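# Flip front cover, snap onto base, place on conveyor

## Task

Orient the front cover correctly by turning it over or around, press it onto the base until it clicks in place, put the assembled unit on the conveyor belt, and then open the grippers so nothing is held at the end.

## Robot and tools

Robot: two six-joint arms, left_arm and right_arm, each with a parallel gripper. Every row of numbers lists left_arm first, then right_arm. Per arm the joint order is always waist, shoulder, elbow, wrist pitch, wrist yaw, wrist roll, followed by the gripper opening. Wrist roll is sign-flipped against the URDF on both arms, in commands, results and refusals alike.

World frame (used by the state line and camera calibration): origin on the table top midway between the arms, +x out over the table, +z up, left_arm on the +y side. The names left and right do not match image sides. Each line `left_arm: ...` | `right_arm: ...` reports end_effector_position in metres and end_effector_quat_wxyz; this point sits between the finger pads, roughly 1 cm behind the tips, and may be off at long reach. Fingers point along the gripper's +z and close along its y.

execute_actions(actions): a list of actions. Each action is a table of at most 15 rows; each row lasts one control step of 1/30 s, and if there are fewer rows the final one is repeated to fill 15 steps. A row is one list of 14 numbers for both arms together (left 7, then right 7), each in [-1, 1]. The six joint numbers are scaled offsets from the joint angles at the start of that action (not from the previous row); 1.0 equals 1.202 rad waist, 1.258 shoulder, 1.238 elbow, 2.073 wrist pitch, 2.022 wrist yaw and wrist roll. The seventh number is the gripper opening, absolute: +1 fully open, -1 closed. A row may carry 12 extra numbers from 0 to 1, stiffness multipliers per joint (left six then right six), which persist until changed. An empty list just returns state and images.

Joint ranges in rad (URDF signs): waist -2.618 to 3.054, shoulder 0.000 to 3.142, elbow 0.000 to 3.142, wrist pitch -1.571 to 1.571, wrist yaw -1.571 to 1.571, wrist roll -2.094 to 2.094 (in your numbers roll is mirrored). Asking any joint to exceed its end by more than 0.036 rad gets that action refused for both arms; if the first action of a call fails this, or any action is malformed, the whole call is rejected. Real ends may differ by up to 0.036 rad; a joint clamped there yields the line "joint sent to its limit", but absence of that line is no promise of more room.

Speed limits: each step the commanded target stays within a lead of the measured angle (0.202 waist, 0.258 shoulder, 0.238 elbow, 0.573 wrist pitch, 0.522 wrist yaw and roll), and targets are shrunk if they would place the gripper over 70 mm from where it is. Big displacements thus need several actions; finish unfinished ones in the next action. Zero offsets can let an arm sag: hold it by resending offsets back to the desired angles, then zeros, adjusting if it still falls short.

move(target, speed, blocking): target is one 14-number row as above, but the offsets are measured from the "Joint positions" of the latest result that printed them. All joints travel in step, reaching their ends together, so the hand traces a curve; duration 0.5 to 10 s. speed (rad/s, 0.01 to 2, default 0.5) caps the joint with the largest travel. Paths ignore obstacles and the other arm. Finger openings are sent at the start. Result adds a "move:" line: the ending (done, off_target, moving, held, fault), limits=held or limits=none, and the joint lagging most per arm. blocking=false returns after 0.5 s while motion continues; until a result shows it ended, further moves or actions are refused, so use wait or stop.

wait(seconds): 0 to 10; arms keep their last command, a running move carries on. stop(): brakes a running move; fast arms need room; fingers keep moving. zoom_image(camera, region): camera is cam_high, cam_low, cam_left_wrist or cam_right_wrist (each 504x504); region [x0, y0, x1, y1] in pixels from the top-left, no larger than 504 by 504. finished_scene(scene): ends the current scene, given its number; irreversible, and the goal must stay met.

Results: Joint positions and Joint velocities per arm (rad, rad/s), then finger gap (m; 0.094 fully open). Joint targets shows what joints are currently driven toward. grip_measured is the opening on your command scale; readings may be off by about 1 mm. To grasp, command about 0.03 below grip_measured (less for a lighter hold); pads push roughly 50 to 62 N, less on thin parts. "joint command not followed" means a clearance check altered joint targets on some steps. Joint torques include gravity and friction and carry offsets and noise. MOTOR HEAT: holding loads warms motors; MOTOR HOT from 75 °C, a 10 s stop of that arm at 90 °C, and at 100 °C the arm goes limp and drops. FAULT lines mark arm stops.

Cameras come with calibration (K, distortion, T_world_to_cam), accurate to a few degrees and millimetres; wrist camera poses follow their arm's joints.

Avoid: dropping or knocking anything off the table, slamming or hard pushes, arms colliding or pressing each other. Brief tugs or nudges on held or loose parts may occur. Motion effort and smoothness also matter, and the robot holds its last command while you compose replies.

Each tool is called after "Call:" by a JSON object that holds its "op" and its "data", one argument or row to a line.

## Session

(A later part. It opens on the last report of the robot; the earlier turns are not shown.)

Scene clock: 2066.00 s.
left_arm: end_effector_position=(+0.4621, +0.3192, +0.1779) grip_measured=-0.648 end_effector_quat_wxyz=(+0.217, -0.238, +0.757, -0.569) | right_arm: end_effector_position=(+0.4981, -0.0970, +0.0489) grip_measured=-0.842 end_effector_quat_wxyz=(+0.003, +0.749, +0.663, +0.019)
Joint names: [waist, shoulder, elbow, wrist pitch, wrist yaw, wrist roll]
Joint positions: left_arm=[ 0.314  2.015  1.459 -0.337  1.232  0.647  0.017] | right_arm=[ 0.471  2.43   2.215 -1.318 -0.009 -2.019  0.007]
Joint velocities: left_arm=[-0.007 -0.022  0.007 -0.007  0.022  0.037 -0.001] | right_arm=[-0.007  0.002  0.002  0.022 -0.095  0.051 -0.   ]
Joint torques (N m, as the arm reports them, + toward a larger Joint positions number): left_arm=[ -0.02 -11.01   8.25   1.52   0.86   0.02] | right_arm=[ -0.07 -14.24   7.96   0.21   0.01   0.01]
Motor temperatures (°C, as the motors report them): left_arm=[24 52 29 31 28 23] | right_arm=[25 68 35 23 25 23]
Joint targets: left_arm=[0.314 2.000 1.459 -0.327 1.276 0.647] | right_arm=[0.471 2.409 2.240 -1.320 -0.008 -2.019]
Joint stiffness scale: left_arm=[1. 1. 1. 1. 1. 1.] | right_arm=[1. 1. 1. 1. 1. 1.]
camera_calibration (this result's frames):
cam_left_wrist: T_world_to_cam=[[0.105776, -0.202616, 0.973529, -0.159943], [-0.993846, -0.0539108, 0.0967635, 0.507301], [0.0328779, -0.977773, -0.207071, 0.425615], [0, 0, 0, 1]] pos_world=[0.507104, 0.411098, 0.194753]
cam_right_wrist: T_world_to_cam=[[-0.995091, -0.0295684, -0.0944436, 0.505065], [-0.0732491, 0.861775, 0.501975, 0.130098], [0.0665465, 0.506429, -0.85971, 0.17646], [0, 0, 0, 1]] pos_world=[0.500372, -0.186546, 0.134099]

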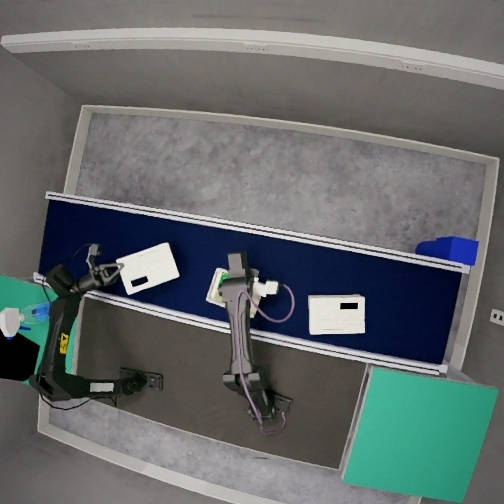

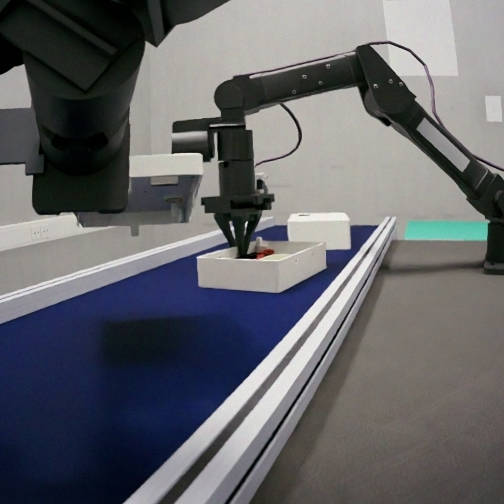

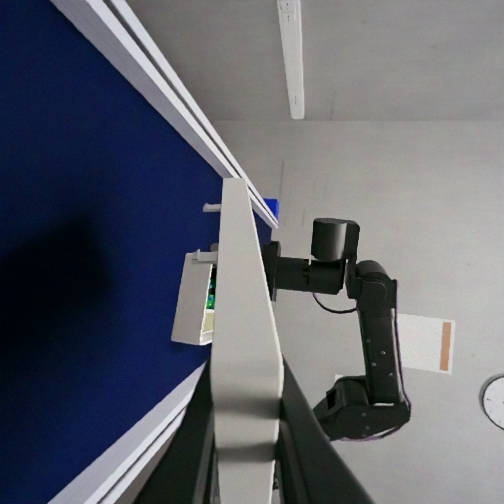

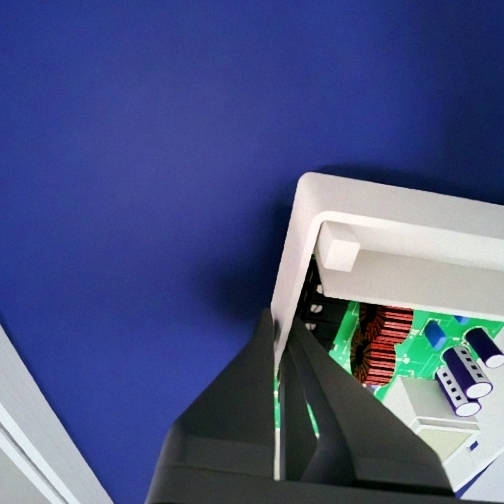

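Call:
{"op": "move", "data": {
  "target": [0,-0.012,0,0.005,0.022,0,-0.685, 0,-0.02,0.165,-0.073,0,0,-0.84],
  "speed": 0.25
}}

Scene clock: 2076.47 s.
left_arm: end_effector_position=(+0.4621, +0.3192, +0.1779) grip_measured=-0.648 end_effector_quat_wxyz=(+0.217, -0.238, +0.757, -0.569) | right_arm: end_effector_position=(+0.5026, -0.0950, +0.0912) grip_measured=-0.842 end_effector_quat_wxyz=(+0.009, +0.748, +0.663, +0.037)
Joint names: [waist, shoulder, elbow, wrist pitch, wrist yaw, wrist roll]
Joint positions: left_arm=[ 0.314  2.015  1.459 -0.337  1.232  0.647  0.017] | right_arm=[ 0.471  2.432  2.385 -1.45  -0.012 -2.019  0.007]
Joint velocities: left_arm=[ 0.017 -0.017  0.002  0.037 -0.037  0.066 -0.001] | right_arm=[-0.002  0.007 -0.002 -0.066  0.066 -0.037 -0.   ]
Joint torques (N m, as the arm reports them, + toward a larger Joint positions number): left_arm=[  0.   -11.02   8.27   1.51   0.86   0.03] | right_arm=[ -0.05 -14.71   8.69   0.09   0.02   0.02]
Motor temperatures (°C, as the motors report them): left_arm=[24 52 29 31 28 23] | right_arm=[25 68 36 23 25 23]
Joint targets: left_arm=[0.314 2.000 1.459 -0.327 1.277 0.647] | right_arm=[0.471 2.405 2.419 -1.470 -0.010 -2.019]
Joint stiffness scale: left_arm=[1. 1. 1. 1. 1. 1.] | right_arm=[1. 1. 1. 1. 1. 1.]
move: off_target (left_arm, right_arm); limits=none; left_arm: farthest joint: the wrist yaw, 0.044 radians from its target (0.044 radians at the start); right_arm: farthest joint: the elbow, 0.034 radians from its target (0.204 radians at the start)
camera_calibration (this result's frames):
cam_left_wrist: T_world_to_cam=[[0.105776, -0.202616, 0.973529, -0.159943], [-0.993846, -0.0539108, 0.0967635, 0.507301], [0.0328779, -0.977773, -0.207071, 0.425615], [0, 0, 0, 1]] pos_world=[0.507104, 0.411098, 0.194753]
cam_right_wrist: T_world_to_cam=[[-0.991209, -0.0281095, -0.129289, 0.515061], [-0.0909255, 0.854584, 0.511292, 0.114809], [0.0961159, 0.518552, -0.849627, 0.196935], [0, 0, 0, 1]] pos_world=[0.502044, -0.185756, 0.175212]

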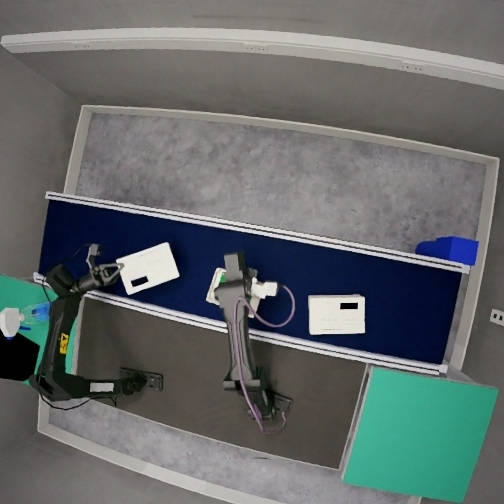

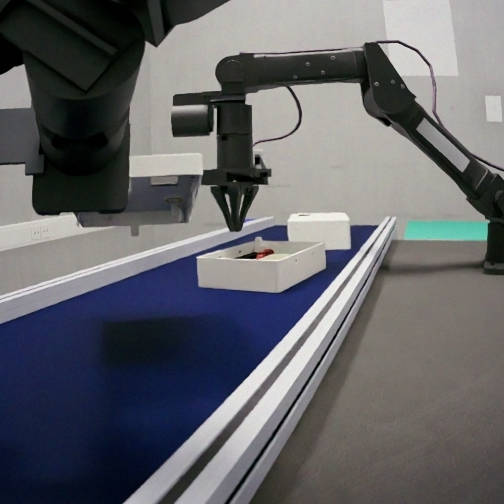

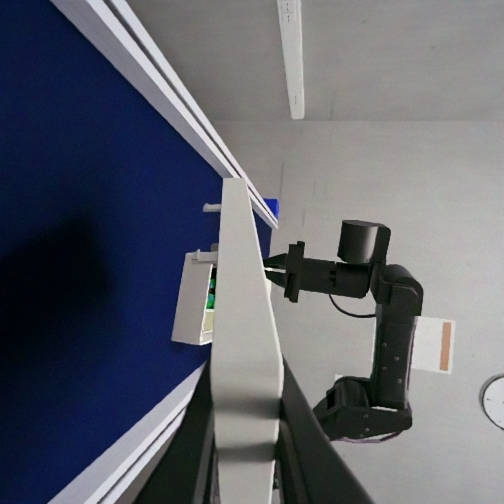

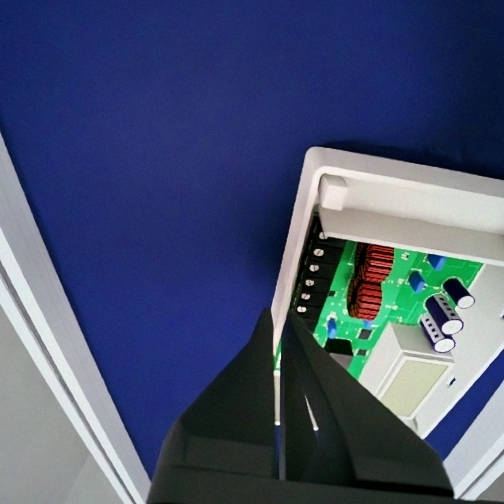

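Call:
{"op": "move", "data": {
  "target": [0,-0.012,0,0.005,0.022,0,-0.685, -0.2255,-0.566,-0.666,0.045,0,0,-0.84],
  "speed": 0.7
}}

Scene clock: 2103.27 s.
left_arm: end_effector_position=(+0.4621, +0.3192, +0.1779) grip_measured=-0.648 end_effector_quat_wxyz=(+0.217, -0.238, +0.757, -0.569) | right_arm: end_effector_position=(+0.3693, -0.2310, +0.1493) grip_measured=-0.842 end_effector_quat_wxyz=(+0.005, +0.830, +0.557, +0.022)
Joint names: [waist, shoulder, elbow, wrist pitch, wrist yaw, wrist roll]
Joint positions: left_arm=[ 0.314  2.015  1.459 -0.337  1.232  0.647  0.017] | right_arm=[ 0.204  1.742  1.576 -1.362 -0.014 -2.019  0.007]
Joint velocities: left_arm=[ 0.012 -0.017 -0.007 -0.037 -0.066  0.066 -0.001] | right_arm=[-0.002 -0.007 -0.002  0.051 -0.037 -0.037  0.001]
Joint torques (N m, as the arm reports them, + toward a larger Joint positions number): left_arm=[  0.02 -10.96   8.11   1.53   0.86   0.02] | right_arm=[-0.39 -8.84  4.8   0.32  0.03  0.02]
Motor temperatures (°C, as the motors report them): left_arm=[24 52 29 31 28 23] | right_arm=[25 69 36 23 25 23]
Joint targets: left_arm=[0.314 2.000 1.459 -0.327 1.277 0.647] | right_arm=[0.200 1.720 1.561 -1.356 -0.011 -2.019]
Joint stiffness scale: left_arm=[1. 1. 1. 1. 1. 1.] | right_arm=[1. 1. 1. 1. 1. 1.]
move: off_target (left_arm, right_arm); limits=none; left_arm: farthest joint: the wrist yaw, 0.045 radians from its target (0.044 radians at the start); right_arm: farthest joint: the shoulder, 0.022 radians from its target (0.712 radians at the start)
camera_calibration (this result's frames):
cam_left_wrist: T_world_to_cam=[[0.106285, -0.202688, 0.973458, -0.160058], [-0.993787, -0.0541583, 0.0972281, 0.507271], [0.0330139, -0.977745, -0.207185, 0.425568], [0, 0, 0, 1]] pos_world=[0.507081, 0.411128, 0.19466]
cam_right_wrist: T_world_to_cam=[[-0.967149, 0.234374, -0.0984432, 0.433743], [0.153843, 0.847922, 0.507308, 0.0978337], [0.202372, 0.475497, -0.856124, 0.281313], [0, 0, 0, 1]] pos_world=[0.347513, -0.318377, 0.233906]

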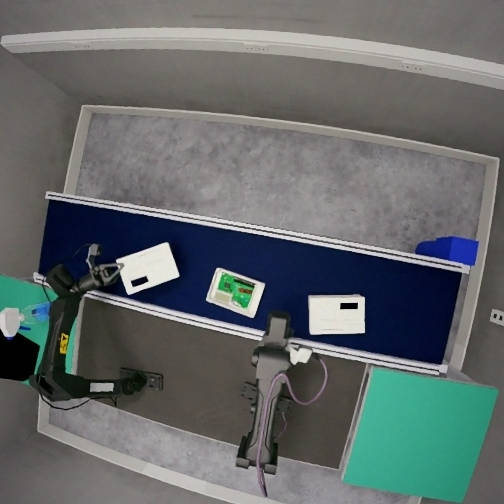

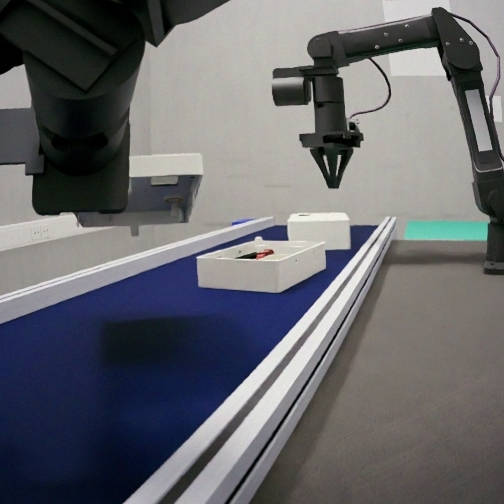

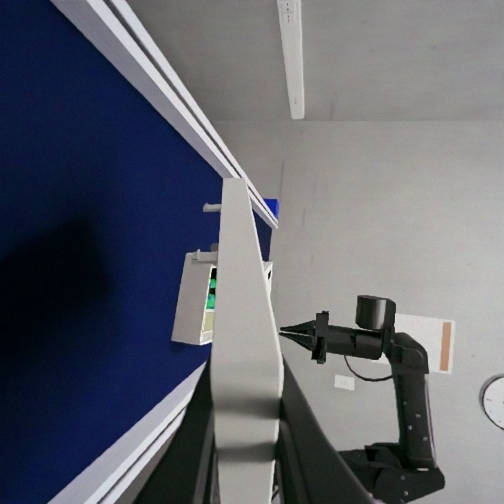

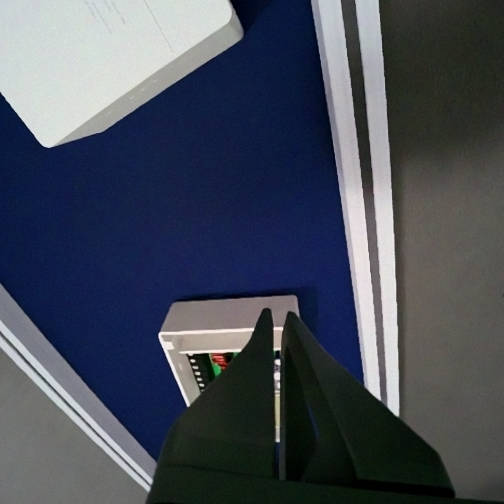

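Call:
{"op": "execute_actions", "data": {
  "actions": []
}}

Scene clock: 2134.10 s.
left_arm: end_effector_position=(+0.4621, +0.3192, +0.1779) grip_measured=-0.648 end_effector_quat_wxyz=(+0.217, -0.238, +0.757, -0.569) | right_arm: end_effector_position=(+0.3694, -0.2310, +0.1493) grip_measured=-0.842 end_effector_quat_wxyz=(+0.005, +0.830, +0.557, +0.022)
Joint names: [waist, shoulder, elbow, wrist pitch, wrist yaw, wrist roll]
Joint positions: left_arm=[ 0.314  2.015  1.459 -0.337  1.232  0.647  0.017] | right_arm=[ 0.204  1.742  1.576 -1.362 -0.014 -2.019  0.007]
Joint velocities: left_arm=[-0.007  0.002  0.012  0.022 -0.022  0.007 -0.   ] | right_arm=[-0.002 -0.002 -0.002  0.051  0.066  0.022  0.001]
Joint torques (N m, as the arm reports them, + toward a larger Joint positions number): left_arm=[ -0.1  -10.95   8.3    1.51   0.85   0.  ] | right_arm=[-0.41 -8.84  4.8   0.3   0.03  0.02]
Motor temperatures (°C, as the motors report them): left_arm=[24 52 29 31 28 23] | right_arm=[25 59 34 23 25 23]
Joint targets: left_arm=[0.314 2.000 1.459 -0.327 1.276 0.647] | right_arm=[0.200 1.720 1.561 -1.356 -0.011 -2.019]
Joint stiffness scale: left_arm=[1. 1. 1. 1. 1. 1.] | right_arm=[1. 1. 1. 1. 1. 1.]
camera_calibration (this result's frames):
cam_left_wrist: T_world_to_cam=[[0.106285, -0.202688, 0.973458, -0.160058], [-0.993787, -0.0541583, 0.0972281, 0.507271], [0.0330139, -0.977745, -0.207185, 0.425568], [0, 0, 0, 1]] pos_world=[0.507081, 0.411128, 0.19466]
cam_right_wrist: T_world_to_cam=[[-0.967112, 0.234376, -0.0988061, 0.433874], [0.15365, 0.84791, 0.507385, 0.0978694], [0.202698, 0.475517, -0.856036, 0.281165], [0, 0, 0, 1]] pos_world=[0.347576, -0.318373, 0.2339]

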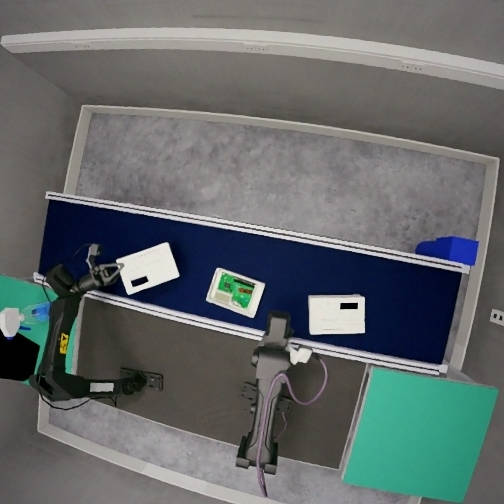

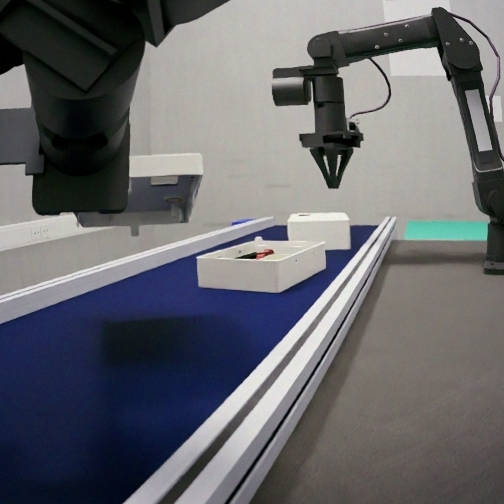

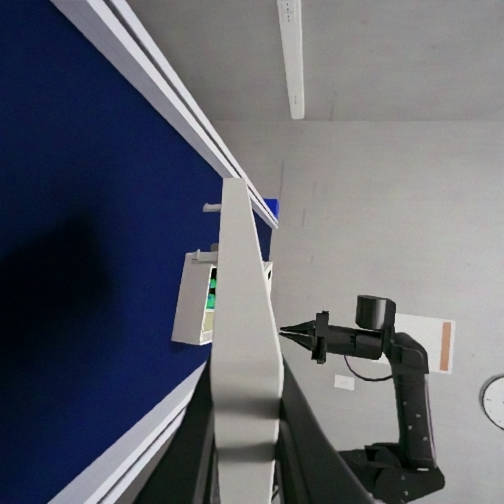

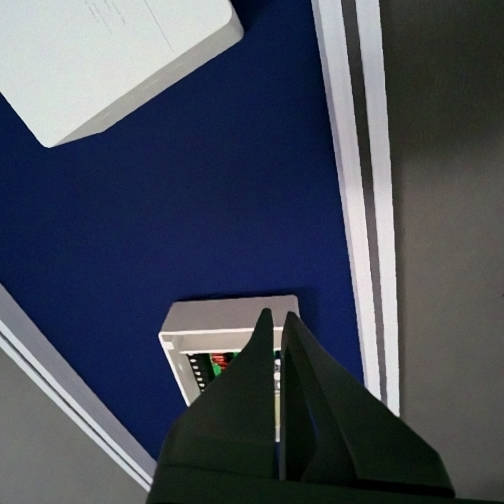

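Call:
{"op": "zoom_image", "data": {
  "camera": "cam_high",
  "region": [180, 240, 300, 340]
}}

Call:
{"op": "zoom_image", "data": {
  "camera": "cam_high",
  "region": [40, 210, 220, 330]
}}

Region (180, 240, 300, 340) of cam_high's 504x504 image, scaled by 4.200, with more detail than that image has.

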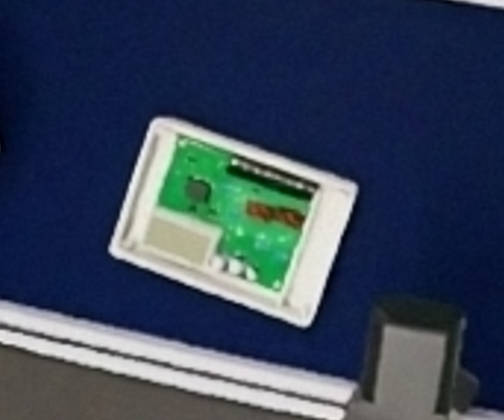

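Region (40, 210, 220, 330) of cam_high's 504x504 image, scaled by 2.800, with more detail than that image has.

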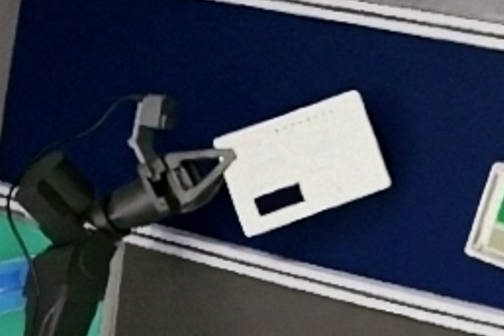

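Call:
{"op": "move", "data": {
  "target": [-0.5408, 0.3307, 0.5363, -0.1052, 0.0504, -0.001, -0.685, -0.1406, 0.1653, 0.2997, -0.0781, 0.007, 0, -0.84],
  "speed": 0.4
}}

Scene clock: 2235.50 s.
left_arm: end_effector_position=(+0.4794, -0.0062, +0.1657) grip_measured=-0.648 end_effector_quat_wxyz=(+0.001, +0.024, +0.780, -0.625) | right_arm: end_effector_position=(+0.4132, -0.2888, +0.1668) grip_measured=-0.842 end_effector_quat_wxyz=(+0.003, +0.873, +0.488, +0.017)
Joint names: [waist, shoulder, elbow, wrist pitch, wrist yaw, wrist roll]
Joint positions: left_arm=[-0.343  2.436  2.079 -0.553  1.289  0.648  0.017] | right_arm=[ 0.041  1.947  1.91  -1.503 -0.015 -2.019  0.007]
Joint velocities: left_arm=[ 0.012  0.007  0.012 -0.037 -0.037  0.081 -0.   ] | right_arm=[-0.002 -0.017 -0.012 -0.066 -0.022  0.007  0.   ]
Joint torques (N m, as the arm reports them, + toward a larger Joint positions number): left_arm=[  0.55 -13.22  11.84   1.36   0.86   0.  ] | right_arm=[-0.6  -8.68  8.82  0.06  0.16  0.02]
Motor temperatures (°C, as the motors report them): left_arm=[24 52 30 31 28 23] | right_arm=[25 55 33 23 25 23]
Joint targets: left_arm=[-0.336 2.431 2.123 -0.555 1.334 0.645] | right_arm=[0.036 1.950 1.947 -1.524 -0.000 -2.019]
Joint stiffness scale: left_arm=[1. 1. 1. 1. 1. 1.] | right_arm=[1. 1. 1. 1. 1. 1.]
move: off_target (left_arm, right_arm); limits=none; left_arm: farthest joint: the elbow, 0.044 radians from its target (0.664 radians at the start); right_arm: farthest joint: the elbow, 0.037 radians from its target (0.371 radians at the start)
camera_calibration (this result's frames):
cam_left_wrist: T_world_to_cam=[[-0.0210625, -0.184474, 0.982612, -0.156411], [-0.797043, 0.596421, 0.0948866, 0.418229], [-0.603555, -0.781186, -0.159596, 0.40278], [0, 0, 0, 1]] pos_world=[0.573152, 0.0363518, 0.178289]
cam_right_wrist: T_world_to_cam=[[-0.917283, 0.3886, -0.0870746, 0.513448], [0.295548, 0.810833, 0.505175, 0.0623346], [0.266914, 0.437653, -0.858613, 0.277807], [0, 0, 0, 1]] pos_world=[0.378404, -0.371652, 0.251747]

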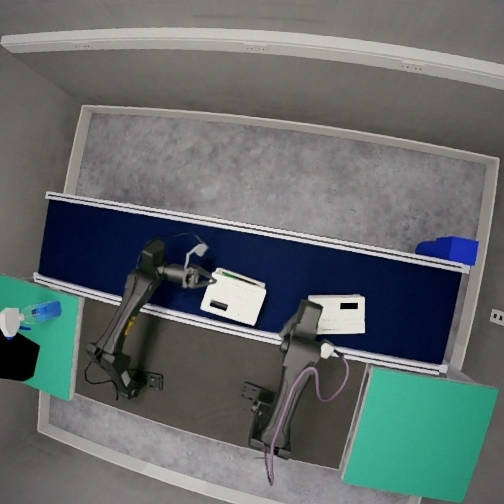

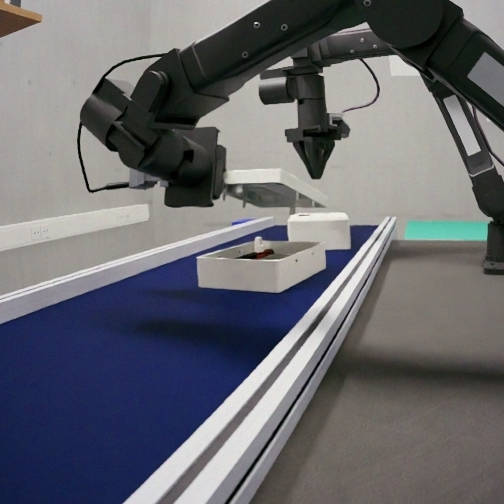

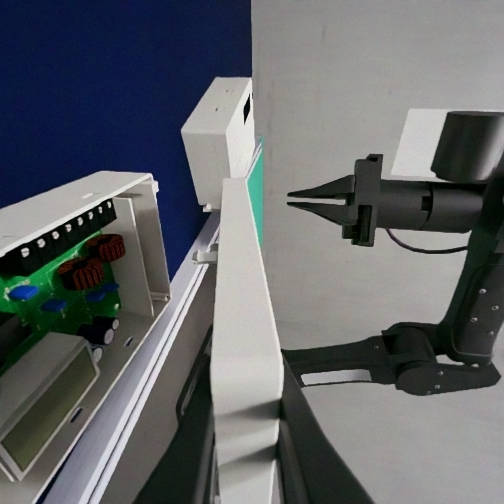

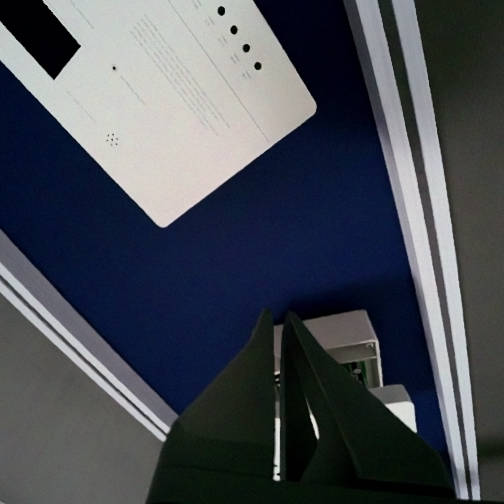

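Call:
{"op": "zoom_image", "data": {
  "camera": "cam_high",
  "region": [170, 240, 310, 350]
}}

Call:
{"op": "zoom_image", "data": {
  "camera": "cam_left_wrist",
  "region": [0, 130, 300, 430]
}}

Region (170, 240, 310, 350) of cam_high's 504x504 image, scaled by 3.600, with more detail than that image has; it fills the top 396 rows of this view, and the rest is white.

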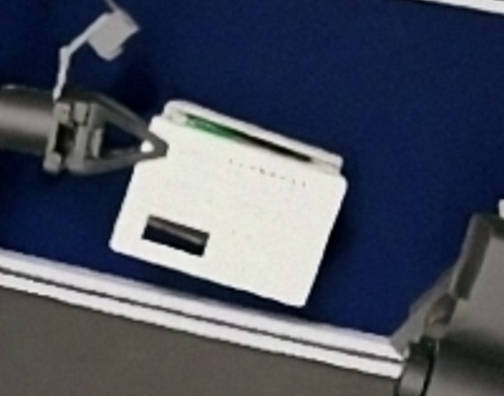

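Region (0, 130, 300, 430) of cam_left_wrist's 504x504 image, scaled by 1.680, with more detail than that image has.

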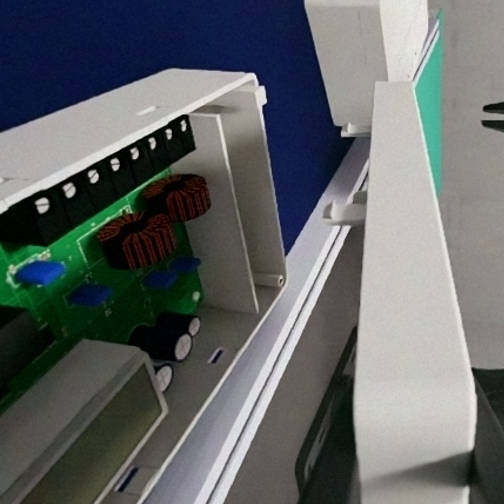

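Call:
{"op": "move", "data": {
  "target": [0.0241, 0.0231, -0.0719, 0.0603, 0.0223, -0.001, -0.685, -0.004, 0.002, 0.030, -0.010, 0.007, 0, -0.84],
  "speed": 0.15
}}

Scene clock: 2356.93 s.
left_arm: end_effector_position=(+0.4858, +0.0046, +0.1300) grip_measured=-0.648 end_effector_quat_wxyz=(+0.005, +0.013, +0.781, -0.624) | right_arm: end_effector_position=(+0.4130, -0.2888, +0.1668) grip_measured=-0.842 end_effector_quat_wxyz=(+0.003, +0.873, +0.488, +0.017)
Joint names: [waist, shoulder, elbow, wrist pitch, wrist yaw, wrist roll]
Joint positions: left_arm=[-0.321  2.472  2.003 -0.449  1.288  0.648  0.017] | right_arm=[ 0.041  1.947  1.91  -1.504 -0.015 -2.019  0.007]
Joint velocities: left_arm=[-0.002  0.002  0.007 -0.037 -0.007  0.007 -0.   ] | right_arm=[-0.007 -0.022 -0.012  0.037 -0.037  0.022  0.001]
Joint torques (N m, as the arm reports them, + toward a larger Joint positions number): left_arm=[  0.42 -13.48   7.32   1.55   0.91   0.03] | right_arm=[-0.47 -8.71  8.85  0.02  0.16  0.02]
Motor temperatures (°C, as the motors report them): left_arm=[24 58 34 30 28 23] | right_arm=[25 53 37 23 25 23]
Joint targets: left_arm=[-0.314 2.466 1.990 -0.428 1.335 0.646] | right_arm=[0.036 1.950 1.948 -1.524 -0.001 -2.019]
Joint stiffness scale: left_arm=[1. 1. 1. 1. 1. 1.] | right_arm=[1. 1. 1. 1. 1. 1.]
move: off_target (left_arm, right_arm); limits=none; left_arm: farthest joint: the wrist yaw, 0.046 radians from its target (0.045 radians at the start); right_arm: farthest joint: the elbow, 0.037 radians from its target (0.037 radians at the start)
camera_calibration (this result's frames):
cam_left_wrist: T_world_to_cam=[[-0.00932582, -0.187138, 0.982289, -0.124828], [-0.809515, 0.578092, 0.102448, 0.425389], [-0.587025, -0.794222, -0.156882, 0.401124], [0, 0, 0, 1]] pos_world=[0.578665, 0.0493076, 0.141966]
cam_right_wrist: T_world_to_cam=[[-0.917349, 0.388606, -0.0863479, 0.513175], [0.295932, 0.810793, 0.505014, 0.0622344], [0.266262, 0.437721, -0.858781, 0.27816], [0, 0, 0, 1]] pos_world=[0.37828, -0.371639, 0.251761]

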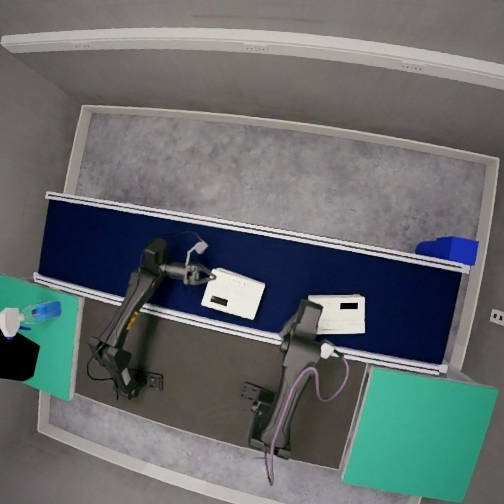

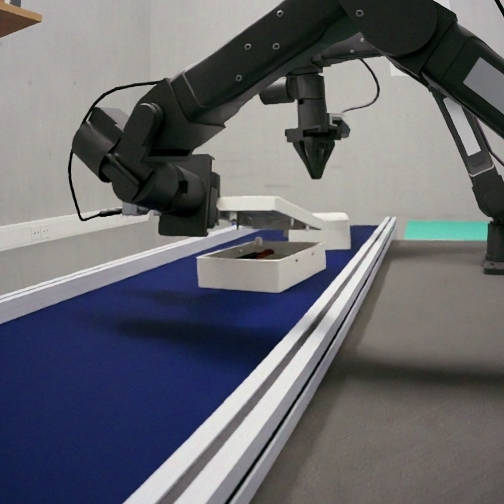

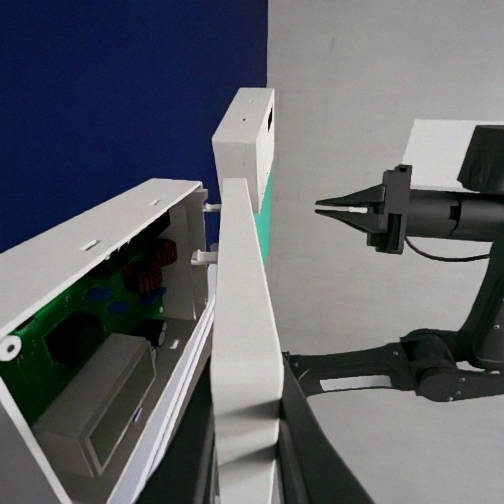

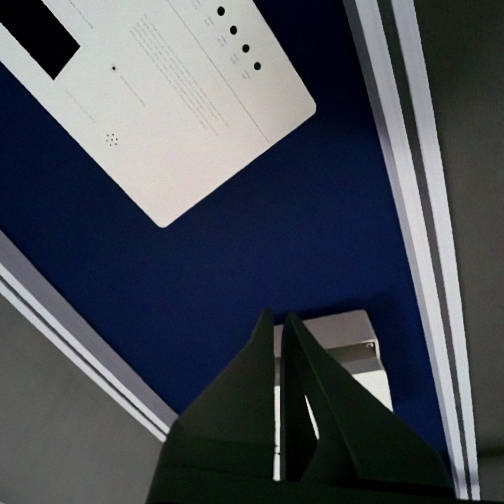

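Call:
{"op": "zoom_image", "data": {
  "camera": "cam_left_wrist",
  "region": [100, 140, 300, 340]
}}

Call:
{"op": "zoom_image", "data": {
  "camera": "cam_right_wrist",
  "region": [250, 280, 450, 480]
}}

Call:
{"op": "zoom_image", "data": {
  "camera": "cam_low",
  "region": [150, 170, 370, 310]
}}

Call:
{"op": "zoom_image", "data": {
  "camera": "cam_high",
  "region": [170, 240, 310, 350]
}}

Region (100, 140, 300, 340) of cam_left_wrist's 504x504 image, scaled by 2.520, with more detail than that image has.

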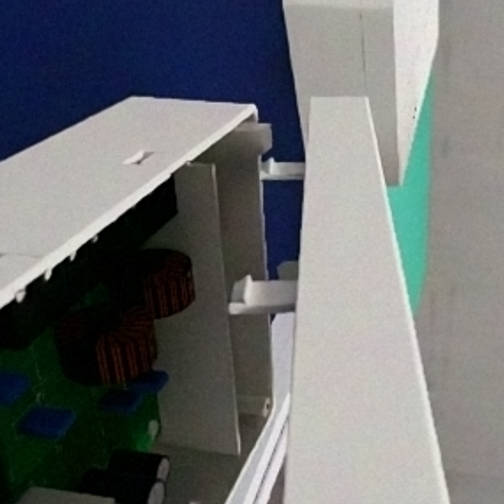

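Region (250, 280, 450, 480) of cam_right_wrist's 504x504 image, scaled by 2.520, with more detail than that image has.

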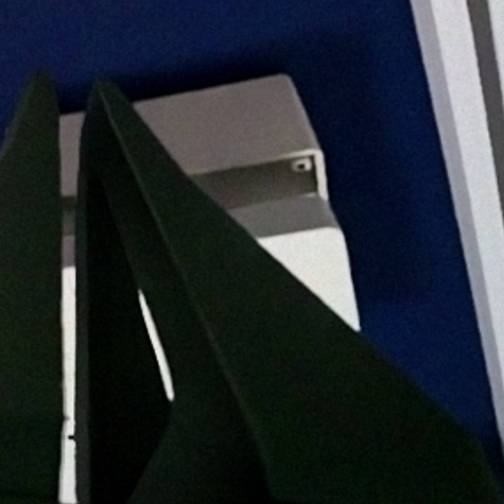

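Region (150, 170, 370, 310) of cam_low's 504x504 image, scaled by 2.291, with more detail than that image has; it fills the top 321 rows of this view, and the rest is white.

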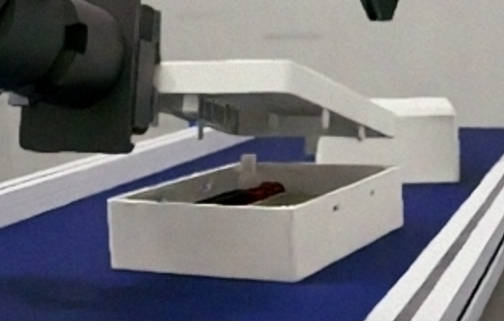

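Region (170, 240, 310, 350) of cam_high's 504x504 image, scaled by 3.600, with more detail than that image has; it fills the top 396 rows of this view, and the rest is white.

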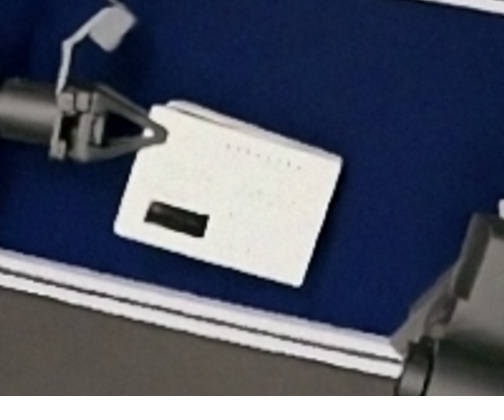

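Call:
{"op": "move", "data": {
  "target": [0.0125, -0.0302, -0.0695, 0.0391, 0.0232, -0.001, -0.685, -0.004, 0.002, 0.030, -0.010, 0.007, 0, -0.84],
  "speed": 0.12
}}

Scene clock: 2457.37 s.
left_arm: end_effector_position=(+0.4805, +0.0067, +0.1122) grip_measured=-0.648 end_effector_quat_wxyz=(+0.001, +0.009, +0.781, -0.624) | right_arm: end_effector_position=(+0.4128, -0.2888, +0.1668) grip_measured=-0.842 end_effector_quat_wxyz=(+0.002, +0.873, +0.488, +0.016)
Joint names: [waist, shoulder, elbow, wrist pitch, wrist yaw, wrist roll]
Joint positions: left_arm=[-0.319  2.472  1.932 -0.388  1.291  0.648  0.017] | right_arm=[ 0.041  1.947  1.91  -1.505 -0.015 -2.019  0.007]
Joint velocities: left_arm=[ 0.002 -0.022  0.017  0.022  0.095  0.095  0.001] | right_arm=[ 0.002  0.017 -0.007 -0.066  0.007 -0.022 -0.   ]
Joint torques (N m, as the arm reports them, + toward a larger Joint positions number): left_arm=[  1.16 -15.37   7.01   1.57   0.84   0.01] | right_arm=[-0.46 -8.71  8.85  0.01  0.16  0.02]
Motor temperatures (°C, as the motors report them): left_arm=[24 60 30 31 28 23] | right_arm=[25 52 38 23 25 23]
Joint targets: left_arm=[-0.306 2.434 1.917 -0.368 1.335 0.646] | right_arm=[0.036 1.950 1.948 -1.525 -0.001 -2.019]
Joint stiffness scale: left_arm=[1. 1. 1. 1. 1. 1.] | right_arm=[1. 1. 1. 1. 1. 1.]
move: off_target (left_arm, right_arm); limits=none; left_arm: farthest joint: the wrist yaw, 0.044 radians from its target (0.046 radians at the start); right_arm: farthest joint: the elbow, 0.037 radians from its target (0.037 radians at the start)
camera_calibration (this result's frames):
cam_left_wrist: T_world_to_cam=[[0.00149881, -0.186975, 0.982363, -0.112239], [-0.808743, 0.577562, 0.111162, 0.420344], [-0.58816, -0.794646, -0.150349, 0.3967], [0, 0, 0, 1]] pos_world=[0.573441, 0.0514757, 0.123176]
cam_right_wrist: T_world_to_cam=[[-0.917414, 0.388613, -0.0856211, 0.512902], [0.296315, 0.810753, 0.504853, 0.0621343], [0.26561, 0.437789, -0.858948, 0.278514], [0, 0, 0, 1]] pos_world=[0.378156, -0.371626, 0.251775]

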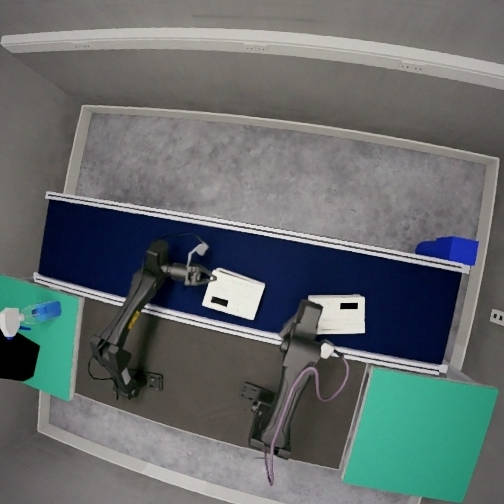

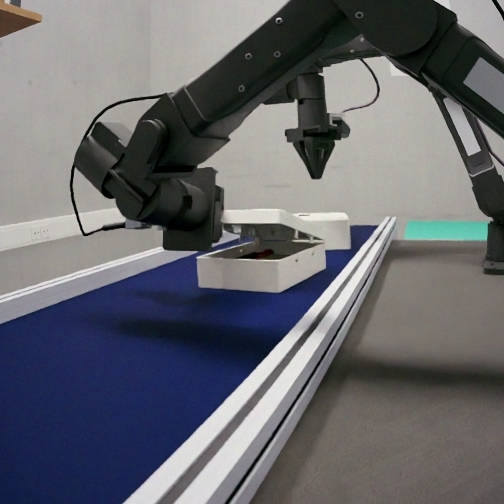

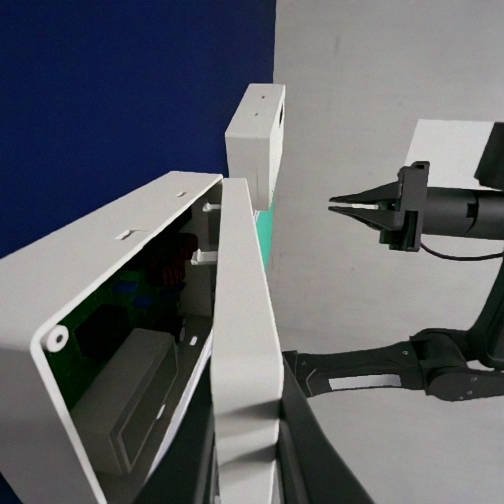

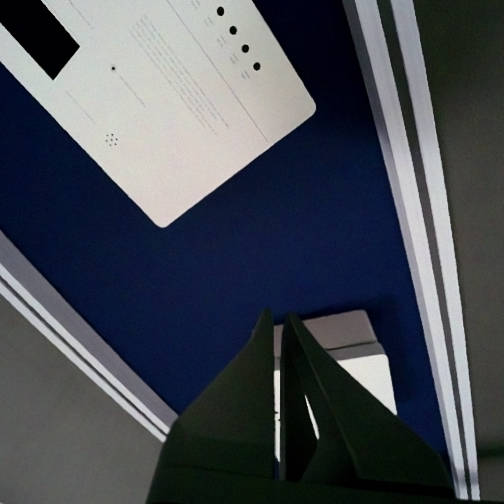

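Call:
{"op": "zoom_image", "data": {
  "camera": "cam_left_wrist",
  "region": [100, 140, 300, 340]
}}

Call:
{"op": "zoom_image", "data": {
  "camera": "cam_right_wrist",
  "region": [250, 280, 450, 480]
}}

Call:
{"op": "zoom_image", "data": {
  "camera": "cam_high",
  "region": [170, 240, 310, 350]
}}

Call:
{"op": "zoom_image", "data": {
  "camera": "cam_low",
  "region": [150, 170, 370, 310]
}}

Region (100, 140, 300, 340) of cam_left_wrist's 504x504 image, scaled by 2.520, with more detail than that image has.

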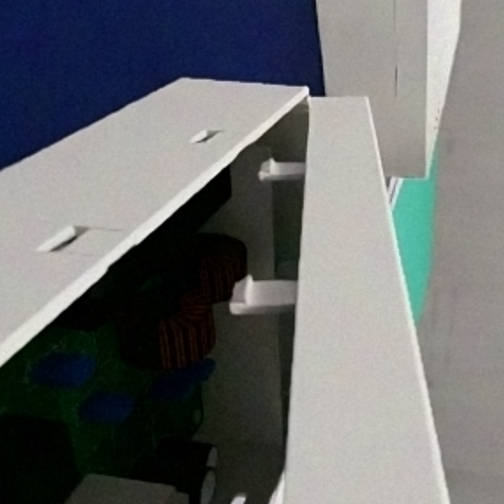

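Region (250, 280, 450, 480) of cam_right_wrist's 504x504 image, scaled by 2.520, with more detail than that image has.

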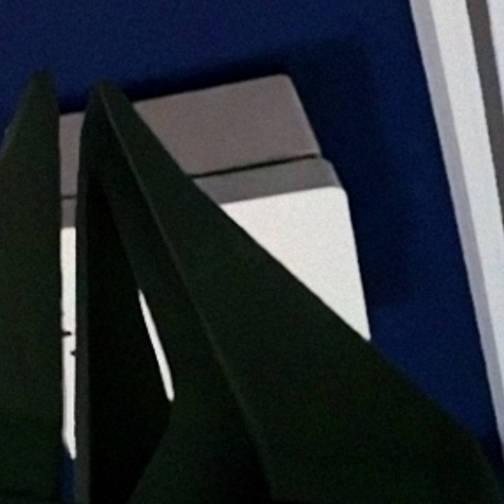

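Region (170, 240, 310, 350) of cam_high's 504x504 image, scaled by 3.600, with more detail than that image has; it fills the top 396 rows of this view, and the rest is white.

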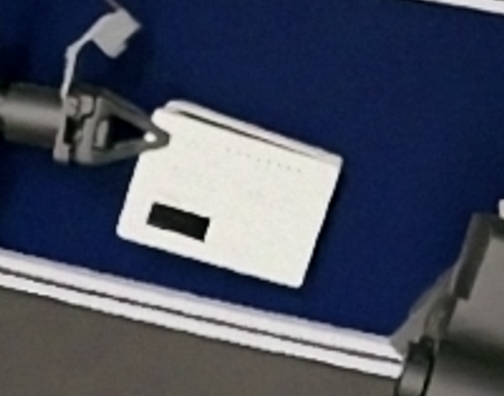

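Region (150, 170, 370, 310) of cam_low's 504x504 image, scaled by 2.291, with more detail than that image has; it fills the top 321 rows of this view, and the rest is white.

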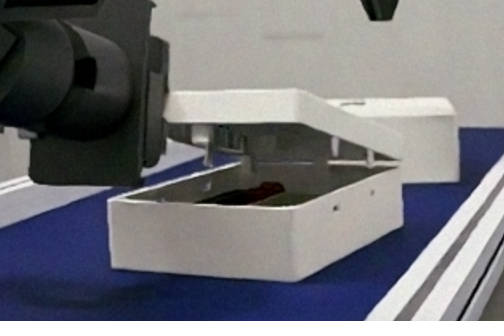

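Call:
{"op": "zoom_image", "data": {
  "camera": "cam_right_wrist",
  "region": [320, 300, 420, 400]
}}

Call:
{"op": "zoom_image", "data": {
  "camera": "cam_left_wrist",
  "region": [160, 150, 260, 250]
}}

Region (320, 300, 420, 400) of cam_right_wrist's 504x504 image, scaled by 5.040, with more detail than that image has.

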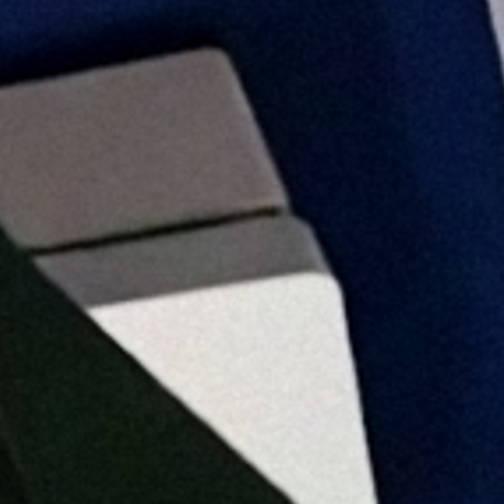

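Region (160, 150, 260, 250) of cam_left_wrist's 504x504 image, scaled by 5.040, with more detail than that image has.

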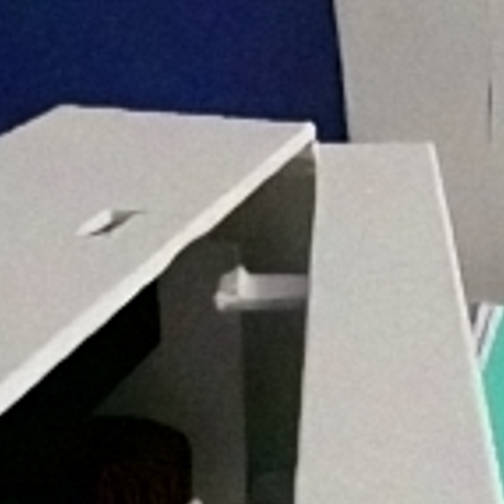

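Call:
{"op": "zoom_image", "data": {
  "camera": "cam_low",
  "region": [190, 195, 340, 300]
}}

Region (190, 195, 340, 300) of cam_low's 504x504 image, scaled by 3.360, with more detail than that image has; it fills the top 353 rows of this view, and the rest is white.

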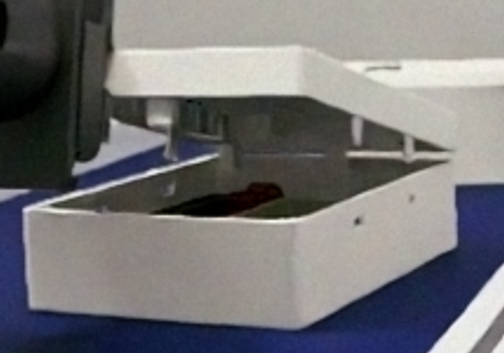

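Call:
{"op": "move", "data": {
  "target": [0.0125, -0.005, 0.0929, -0.0058, 0.0465, -0.025, -0.685, -0.004, 0.002, 0.030, -0.010, 0.007, 0, -0.84],
  "speed": 0.15
}}

Scene clock: 2578.63 s.
left_arm: end_effector_position=(+0.4880, +0.0074, +0.1395) grip_measured=-0.649 end_effector_quat_wxyz=(+0.028, +0.049, +0.765, -0.642) | right_arm: end_effector_position=(+0.4126, -0.2888, +0.1668) grip_measured=-0.842 end_effector_quat_wxyz=(+0.002, +0.873, +0.488, +0.016)
Joint names: [waist, shoulder, elbow, wrist pitch, wrist yaw, wrist roll]
Joint positions: left_arm=[-0.311  2.477  2.008 -0.398  1.339  0.61   0.016] | right_arm=[ 0.041  1.947  1.91  -1.506 -0.015 -2.019  0.007]
Joint velocities: left_arm=[-0.007  0.007  0.022  0.022  0.007  0.051 -0.001] | right_arm=[ 0.002 -0.002  0.007 -0.051 -0.051  0.037 -0.   ]
Joint torques (N m, as the arm reports them, + toward a larger Joint positions number): left_arm=[  0.81 -13.74  11.32   1.36   0.9   -0.16] | right_arm=[-0.47 -8.71  8.86  0.02  0.16  0.02]
Motor temperatures (°C, as the motors report them): left_arm=[24 68 29 31 28 23] | right_arm=[25 50 39 23 25 23]
Joint targets: left_arm=[-0.303 2.466 2.047 -0.400 1.385 0.597] | right_arm=[0.036 1.950 1.948 -1.526 -0.001 -2.019]
Joint stiffness scale: left_arm=[1. 1. 1. 1. 1. 1.] | right_arm=[1. 1. 1. 1. 1. 1.]
move: off_target (left_arm, right_arm); limits=none; left_arm: farthest joint: the wrist yaw, 0.046 radians from its target (0.094 radians at the start); right_arm: farthest joint: the elbow, 0.037 radians from its target (0.037 radians at the start)
camera_calibration (this result's frames):
cam_left_wrist: T_world_to_cam=[[-0.0932464, -0.137935, 0.986042, -0.0935367], [-0.796595, 0.604443, 0.0092229, 0.431064], [-0.597278, -0.784616, -0.16624, 0.412317], [0, 0, 0, 1]] pos_world=[0.580929, 0.0500551, 0.156799]
cam_right_wrist: T_world_to_cam=[[-0.917479, 0.38862, -0.0848943, 0.512628], [0.296698, 0.810714, 0.504692, 0.0620344], [0.264958, 0.437856, -0.859115, 0.278867], [0, 0, 0, 1]] pos_world=[0.378032, -0.371613, 0.25179]

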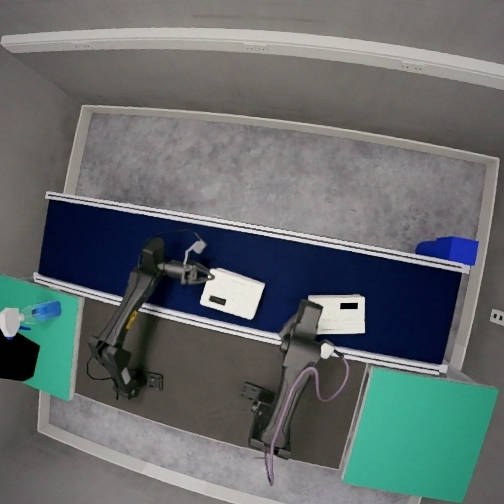

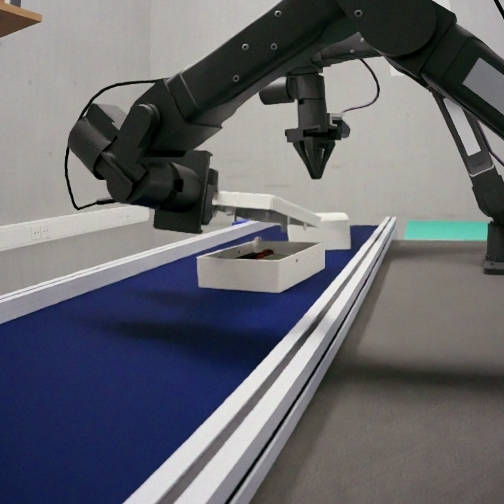

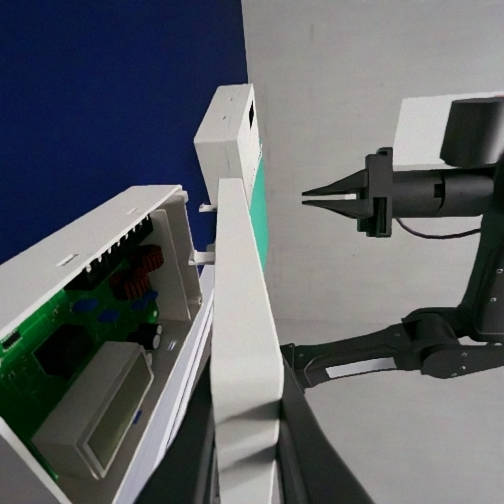

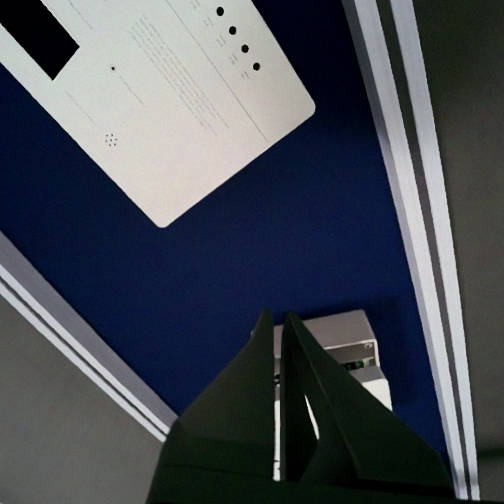

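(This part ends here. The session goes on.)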